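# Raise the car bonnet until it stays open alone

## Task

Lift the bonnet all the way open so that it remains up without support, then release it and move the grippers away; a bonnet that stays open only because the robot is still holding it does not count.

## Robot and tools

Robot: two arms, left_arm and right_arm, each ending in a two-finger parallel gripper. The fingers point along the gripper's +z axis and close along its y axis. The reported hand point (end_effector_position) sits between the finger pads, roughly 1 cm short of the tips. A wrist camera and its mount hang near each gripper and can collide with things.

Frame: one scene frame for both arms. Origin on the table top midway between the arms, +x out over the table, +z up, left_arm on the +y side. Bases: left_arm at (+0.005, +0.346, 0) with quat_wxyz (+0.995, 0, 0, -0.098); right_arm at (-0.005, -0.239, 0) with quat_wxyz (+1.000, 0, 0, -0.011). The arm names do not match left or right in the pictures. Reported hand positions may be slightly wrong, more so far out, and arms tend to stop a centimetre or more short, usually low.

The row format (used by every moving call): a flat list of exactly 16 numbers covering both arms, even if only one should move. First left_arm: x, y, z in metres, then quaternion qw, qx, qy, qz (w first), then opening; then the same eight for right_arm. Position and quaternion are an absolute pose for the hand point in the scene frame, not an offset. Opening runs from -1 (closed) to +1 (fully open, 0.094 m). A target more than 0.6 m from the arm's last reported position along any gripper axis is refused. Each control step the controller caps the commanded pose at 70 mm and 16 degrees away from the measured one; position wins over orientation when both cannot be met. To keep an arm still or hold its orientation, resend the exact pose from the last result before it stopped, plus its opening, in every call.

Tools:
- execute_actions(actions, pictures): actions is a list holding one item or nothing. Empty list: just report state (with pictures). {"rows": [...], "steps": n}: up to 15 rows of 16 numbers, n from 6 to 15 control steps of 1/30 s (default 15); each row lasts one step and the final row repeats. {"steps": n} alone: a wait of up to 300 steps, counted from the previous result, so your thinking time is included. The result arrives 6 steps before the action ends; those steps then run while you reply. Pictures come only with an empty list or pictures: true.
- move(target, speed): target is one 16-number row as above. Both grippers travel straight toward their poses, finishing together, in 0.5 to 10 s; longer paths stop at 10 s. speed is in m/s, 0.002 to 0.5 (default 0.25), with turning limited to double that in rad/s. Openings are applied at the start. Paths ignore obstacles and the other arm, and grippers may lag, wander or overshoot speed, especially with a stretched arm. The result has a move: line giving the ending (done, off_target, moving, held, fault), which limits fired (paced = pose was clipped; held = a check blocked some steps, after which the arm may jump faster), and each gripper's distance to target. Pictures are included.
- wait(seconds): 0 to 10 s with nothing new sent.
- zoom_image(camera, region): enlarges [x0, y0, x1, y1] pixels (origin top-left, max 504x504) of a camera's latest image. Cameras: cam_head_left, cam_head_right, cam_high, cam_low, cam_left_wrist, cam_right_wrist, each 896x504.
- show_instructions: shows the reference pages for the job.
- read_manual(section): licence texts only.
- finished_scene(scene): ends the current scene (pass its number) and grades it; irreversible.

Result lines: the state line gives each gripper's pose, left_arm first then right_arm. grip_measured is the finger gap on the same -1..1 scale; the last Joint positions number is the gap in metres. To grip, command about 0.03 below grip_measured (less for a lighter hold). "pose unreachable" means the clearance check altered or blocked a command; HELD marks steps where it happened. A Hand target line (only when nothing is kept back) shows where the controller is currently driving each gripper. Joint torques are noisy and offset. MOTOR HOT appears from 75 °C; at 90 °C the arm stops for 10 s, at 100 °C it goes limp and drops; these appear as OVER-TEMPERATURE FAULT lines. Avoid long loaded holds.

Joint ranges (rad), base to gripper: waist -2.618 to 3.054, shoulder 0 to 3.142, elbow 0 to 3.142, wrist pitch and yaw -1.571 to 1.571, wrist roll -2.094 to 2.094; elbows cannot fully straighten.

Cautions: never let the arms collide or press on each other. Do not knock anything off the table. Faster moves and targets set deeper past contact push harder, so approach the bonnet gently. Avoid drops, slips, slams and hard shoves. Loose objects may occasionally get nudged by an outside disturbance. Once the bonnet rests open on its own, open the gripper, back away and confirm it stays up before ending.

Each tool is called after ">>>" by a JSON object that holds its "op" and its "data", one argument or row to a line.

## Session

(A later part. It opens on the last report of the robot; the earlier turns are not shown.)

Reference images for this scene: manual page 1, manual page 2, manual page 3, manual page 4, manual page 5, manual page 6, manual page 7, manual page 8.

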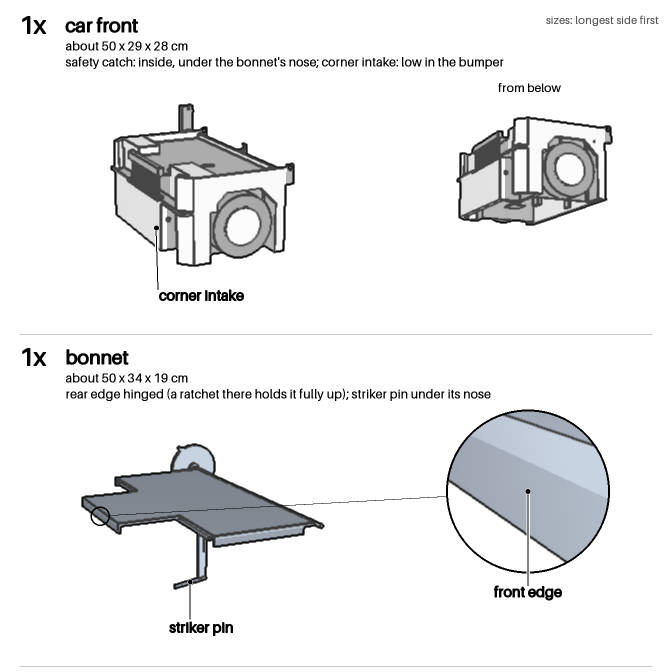

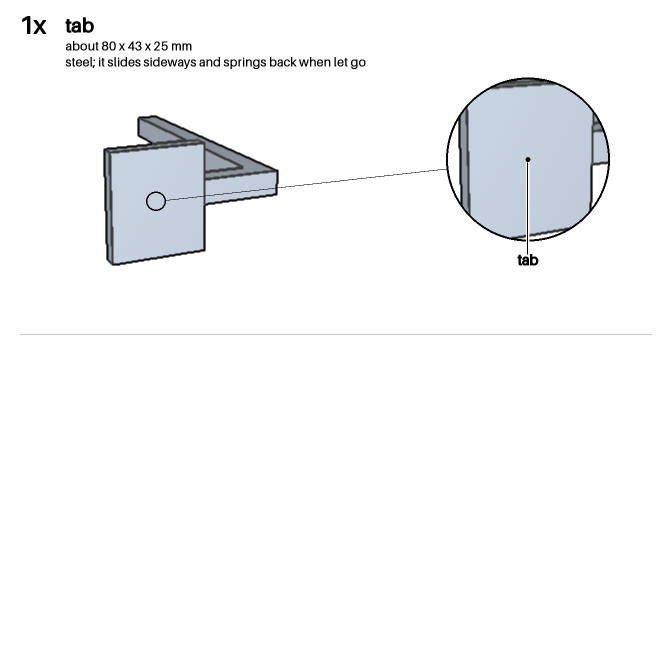

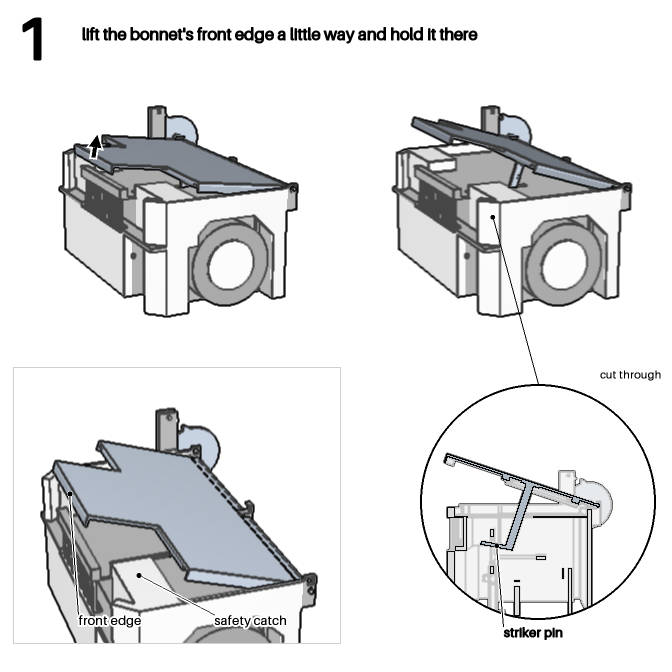

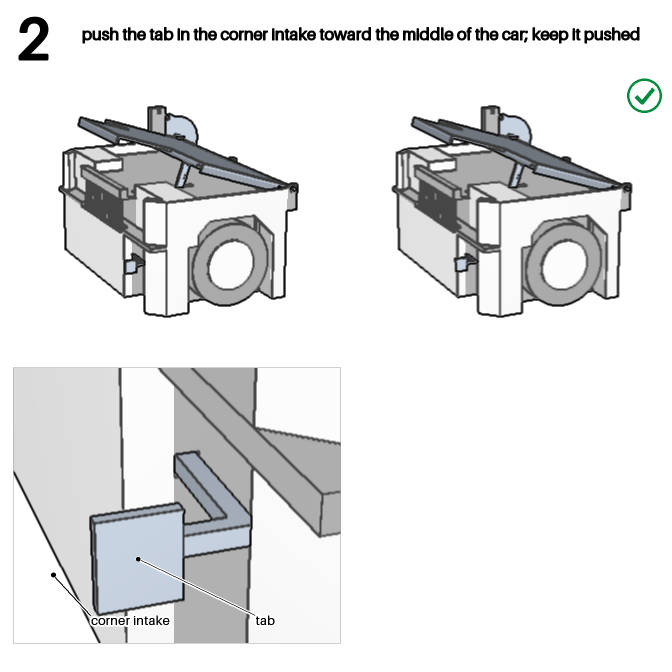

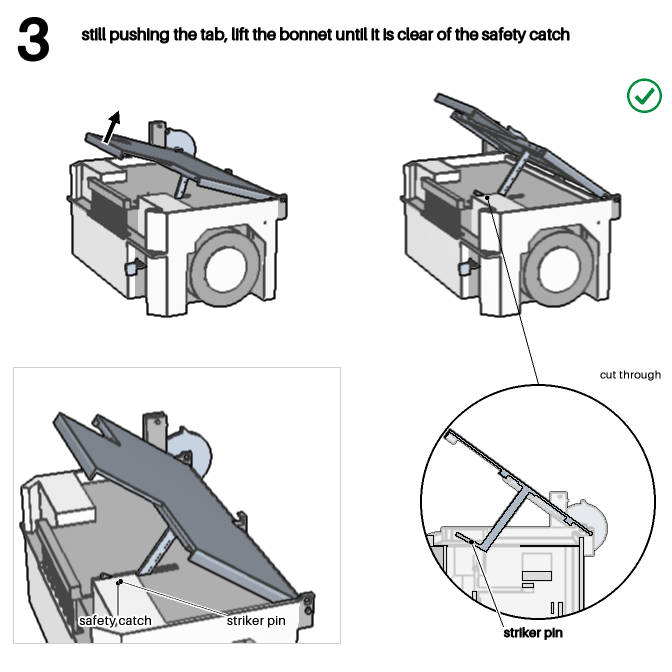

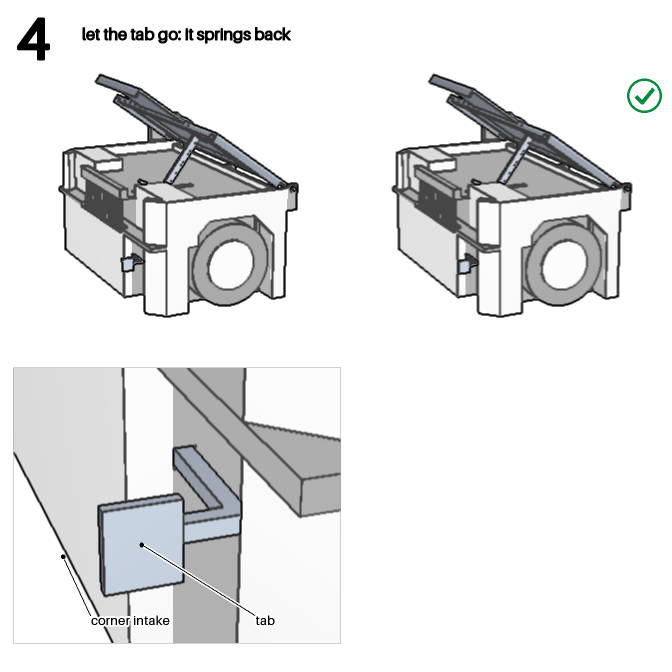

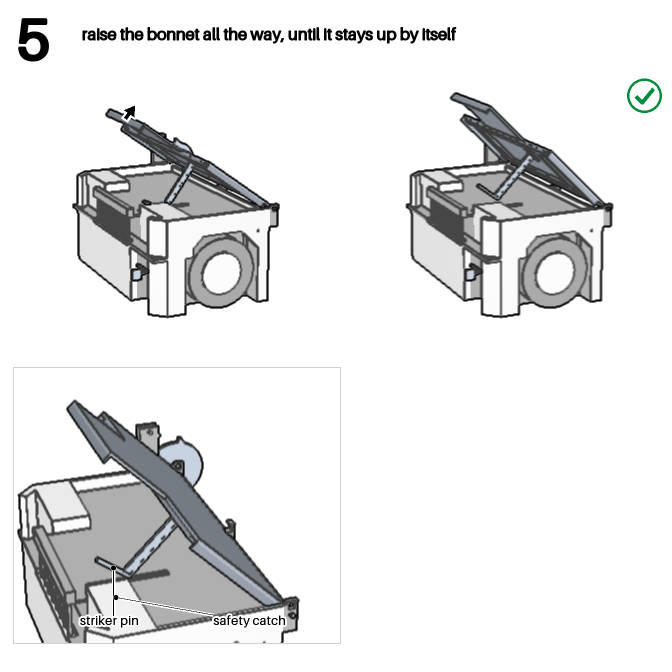

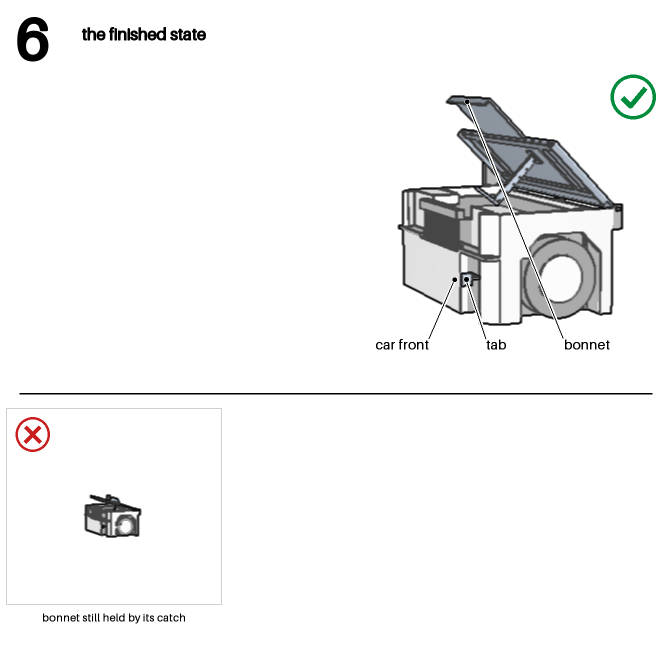

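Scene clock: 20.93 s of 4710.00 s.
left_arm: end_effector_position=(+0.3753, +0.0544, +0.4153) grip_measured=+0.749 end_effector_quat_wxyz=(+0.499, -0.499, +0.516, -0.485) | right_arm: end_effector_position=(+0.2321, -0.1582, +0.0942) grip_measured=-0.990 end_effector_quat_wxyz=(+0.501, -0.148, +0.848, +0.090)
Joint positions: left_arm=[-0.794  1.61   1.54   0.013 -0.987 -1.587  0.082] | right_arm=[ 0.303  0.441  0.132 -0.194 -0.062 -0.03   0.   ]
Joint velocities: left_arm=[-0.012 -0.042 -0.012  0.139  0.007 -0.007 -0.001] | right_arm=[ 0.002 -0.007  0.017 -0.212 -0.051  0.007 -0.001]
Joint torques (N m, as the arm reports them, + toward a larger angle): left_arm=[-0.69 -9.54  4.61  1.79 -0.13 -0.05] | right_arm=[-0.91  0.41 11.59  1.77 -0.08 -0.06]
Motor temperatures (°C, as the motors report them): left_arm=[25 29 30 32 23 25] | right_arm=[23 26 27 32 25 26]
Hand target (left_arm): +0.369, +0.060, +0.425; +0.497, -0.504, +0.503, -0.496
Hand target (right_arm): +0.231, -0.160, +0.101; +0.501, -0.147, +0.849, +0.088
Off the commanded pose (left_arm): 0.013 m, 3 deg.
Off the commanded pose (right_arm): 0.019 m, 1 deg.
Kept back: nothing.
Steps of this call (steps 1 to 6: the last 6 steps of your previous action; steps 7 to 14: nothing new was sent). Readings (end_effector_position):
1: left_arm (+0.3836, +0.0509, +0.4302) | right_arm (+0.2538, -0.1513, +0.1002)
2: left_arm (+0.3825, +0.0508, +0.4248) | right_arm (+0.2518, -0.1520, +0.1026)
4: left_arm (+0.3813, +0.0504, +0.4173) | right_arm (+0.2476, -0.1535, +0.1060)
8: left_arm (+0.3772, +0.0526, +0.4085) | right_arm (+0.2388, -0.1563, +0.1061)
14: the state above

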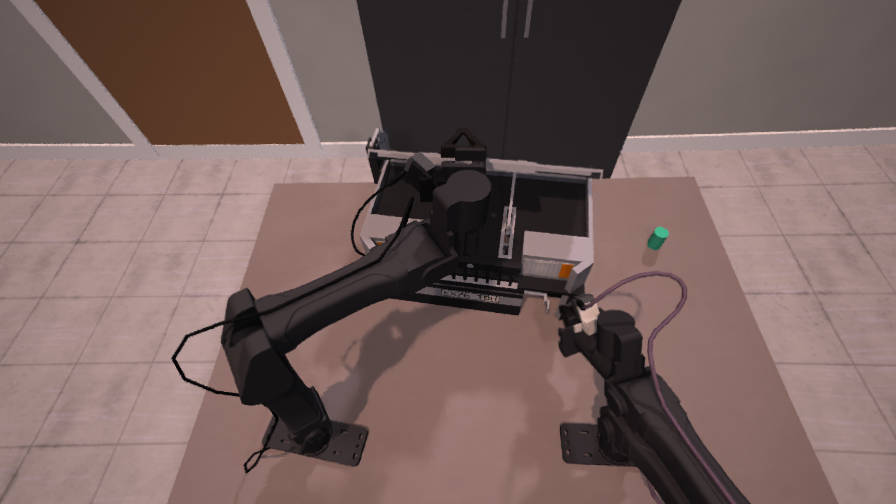

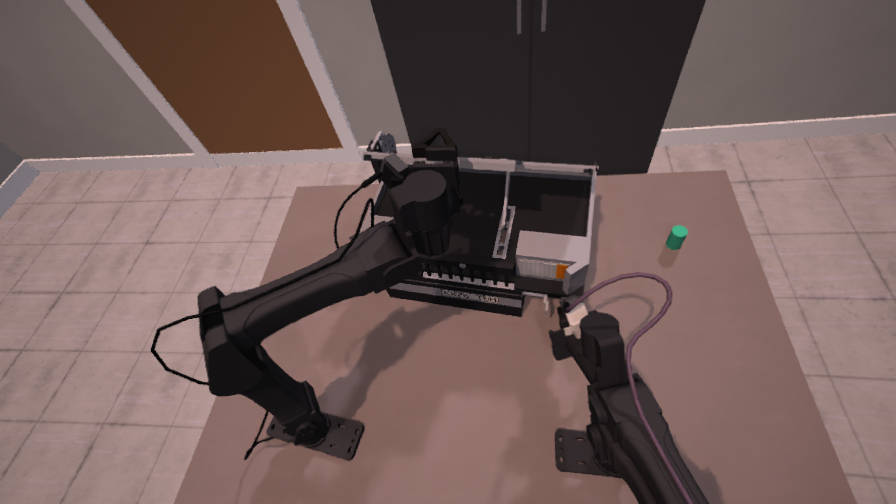

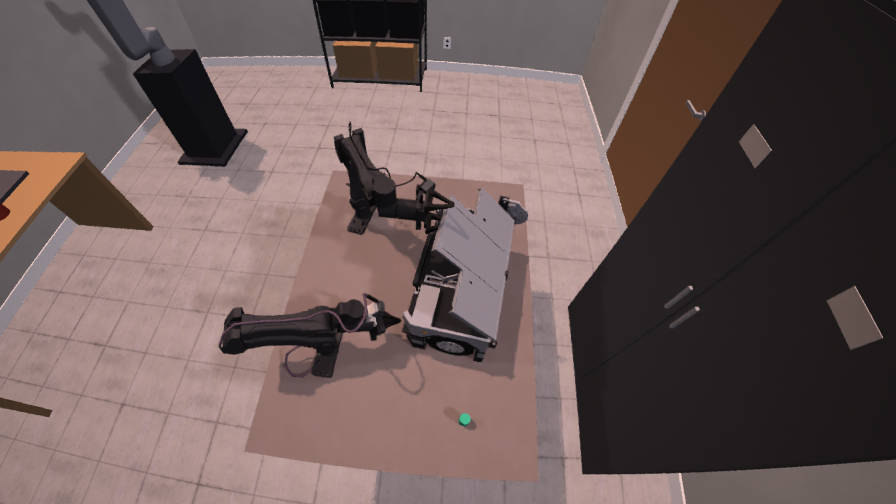

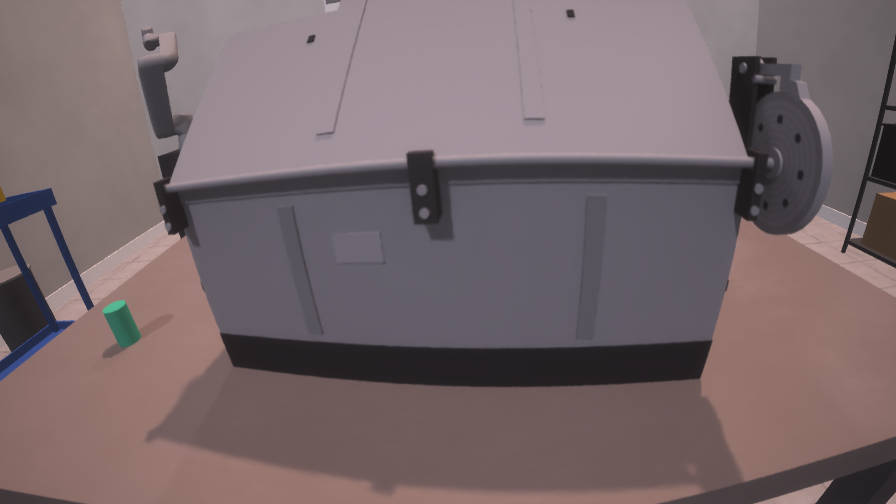

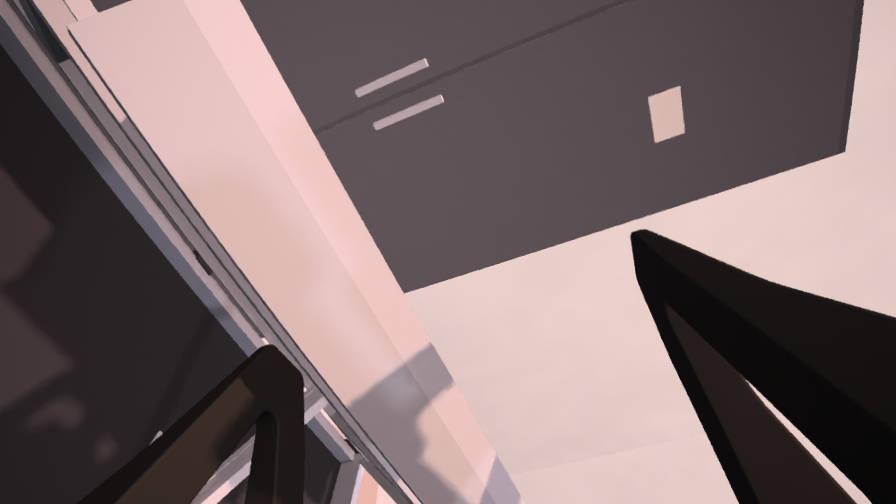

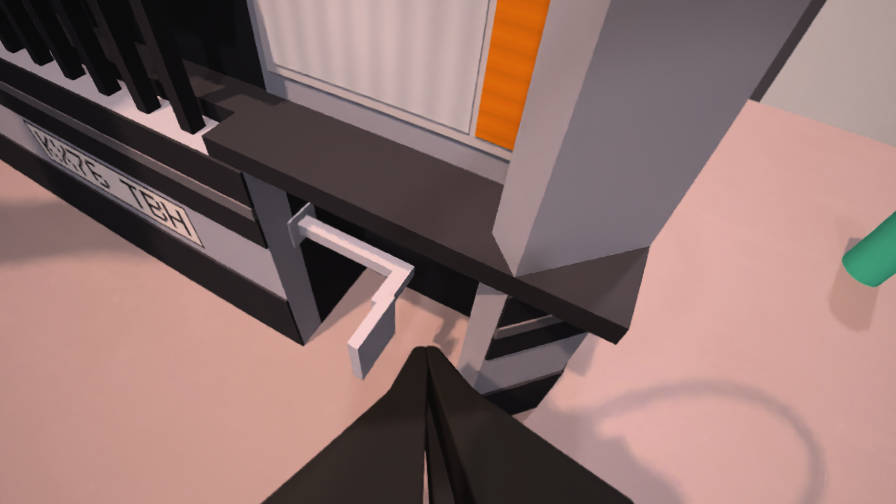

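>>> {"op": "move", "data": {
  "target": [0.26,0.07,0.42,0.5,-0.5,0.5,-0.5,1,0.2,-0.175,0.12,0.492,-0.15,0.853,0.087,-1],
  "speed": 0.12
}}

Scene clock: 22.87 s of 4710.00 s.
left_arm: end_effector_position=(+0.2641, +0.0617, +0.4177) grip_measured=+1.000 end_effector_quat_wxyz=(+0.497, -0.501, +0.500, -0.501) | right_arm: end_effector_position=(+0.2038, -0.1721, +0.1098) grip_measured=-0.990 end_effector_quat_wxyz=(+0.483, -0.150, +0.858, +0.089)
Joint positions: left_arm=[-1.1    1.403  1.323  0.068 -1.293 -1.588  0.094] | right_arm=[ 0.214  0.226  0.23  -0.553 -0.14  -0.075  0.   ]
Joint velocities: left_arm=[-0.012 -0.002 -0.002 -0.066 -0.022  0.022  0.   ] | right_arm=[ 0.022  0.002 -0.032 -0.066 -0.037 -0.007 -0.001]
Joint torques (N m, as the arm reports them, + toward a larger angle): left_arm=[-0.48 -7.42  4.24  1.58 -0.08  0.19] | right_arm=[-0.98  1.17 11.28  1.7  -0.11 -0.06]
Motor temperatures (°C, as the motors report them): left_arm=[25 30 29 32 23 25] | right_arm=[23 26 28 32 25 26]
Hand target (left_arm): +0.261, +0.068, +0.420; +0.500, -0.500, +0.500, -0.500
Hand target (right_arm): +0.202, -0.174, +0.121; +0.492, -0.149, +0.853, +0.089
Off the commanded pose (left_arm): 0.010 m, 0 deg.
Off the commanded pose (right_arm): 0.011 m, 1 deg.
Kept back: nothing.
move: off_target (right_arm)

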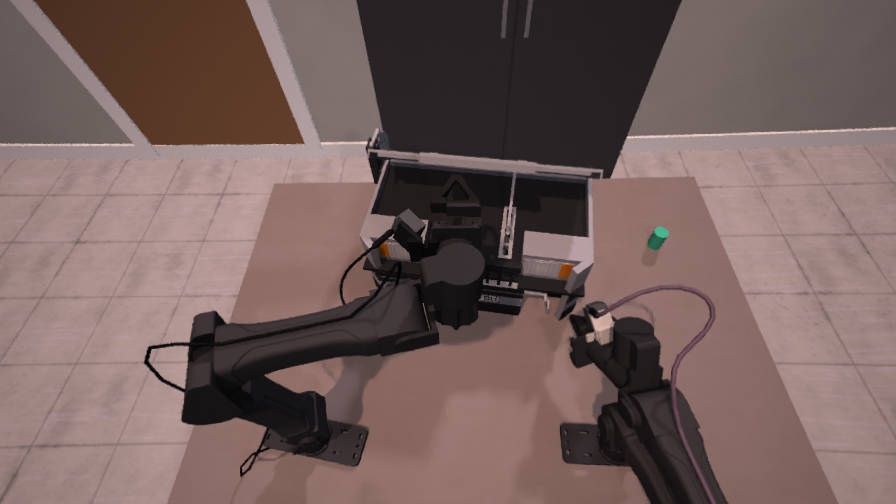

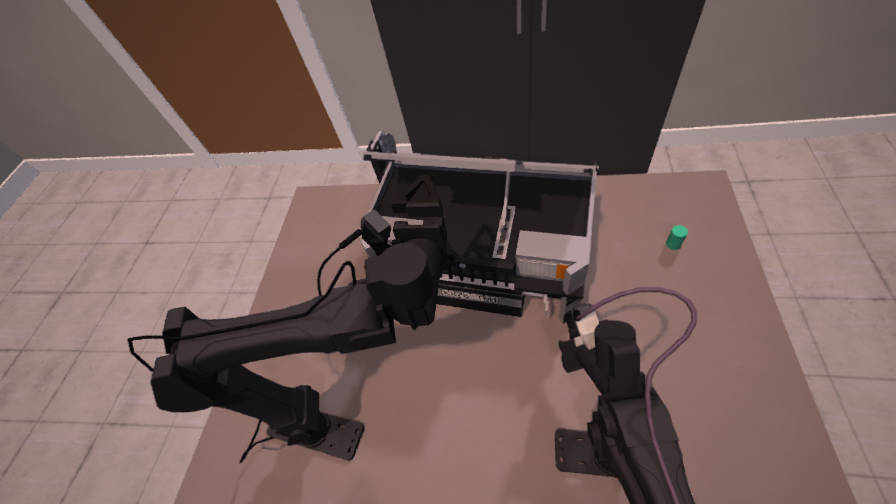

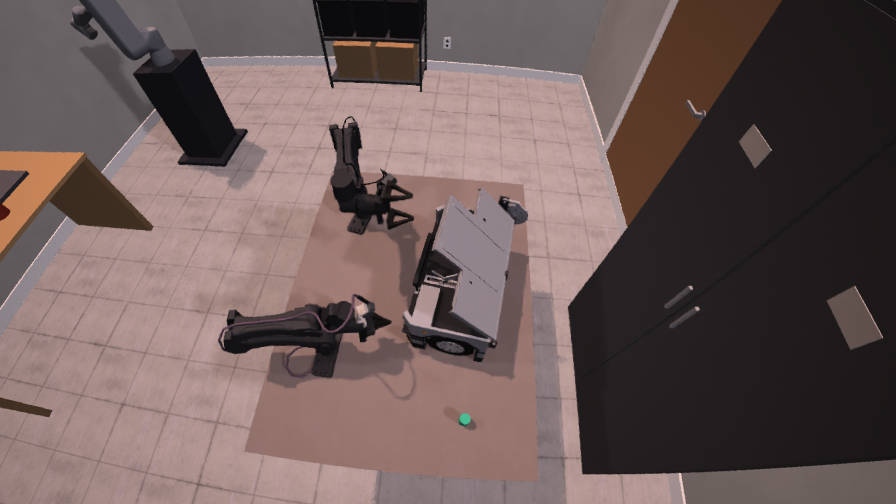

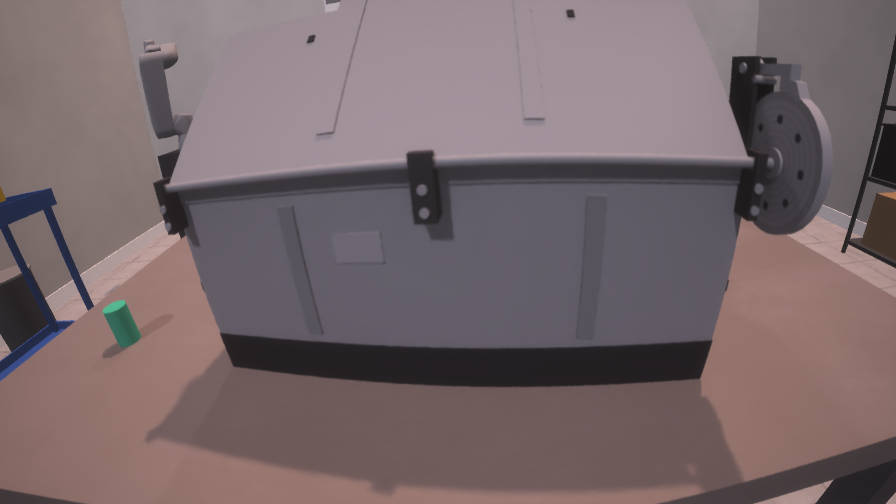

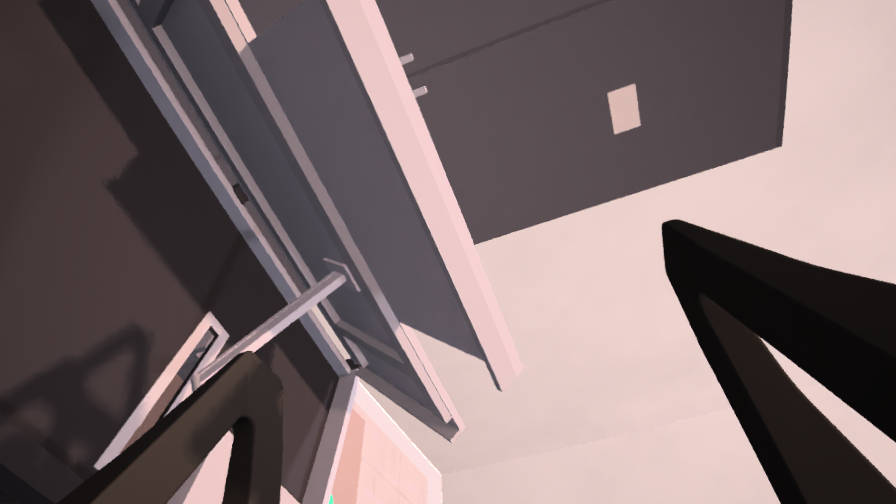

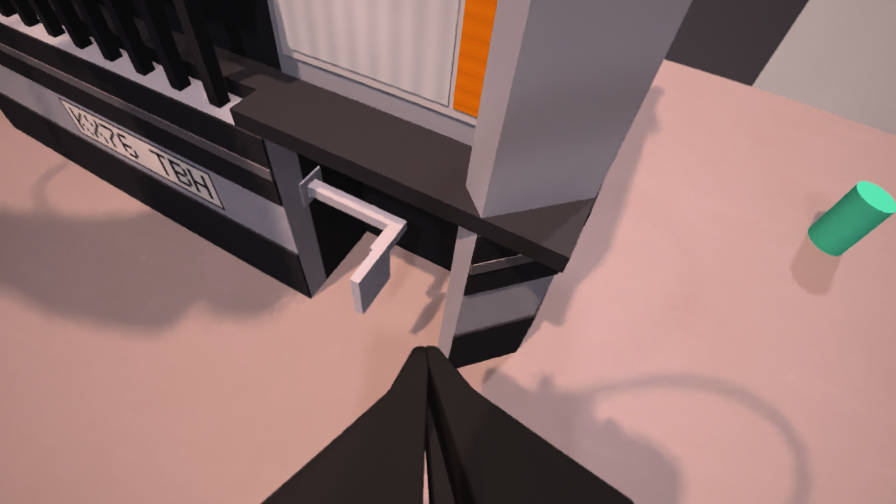

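>>> {"op": "finished_scene", "data": {
  "scene": 2
}}

The scene is finished: the task was done.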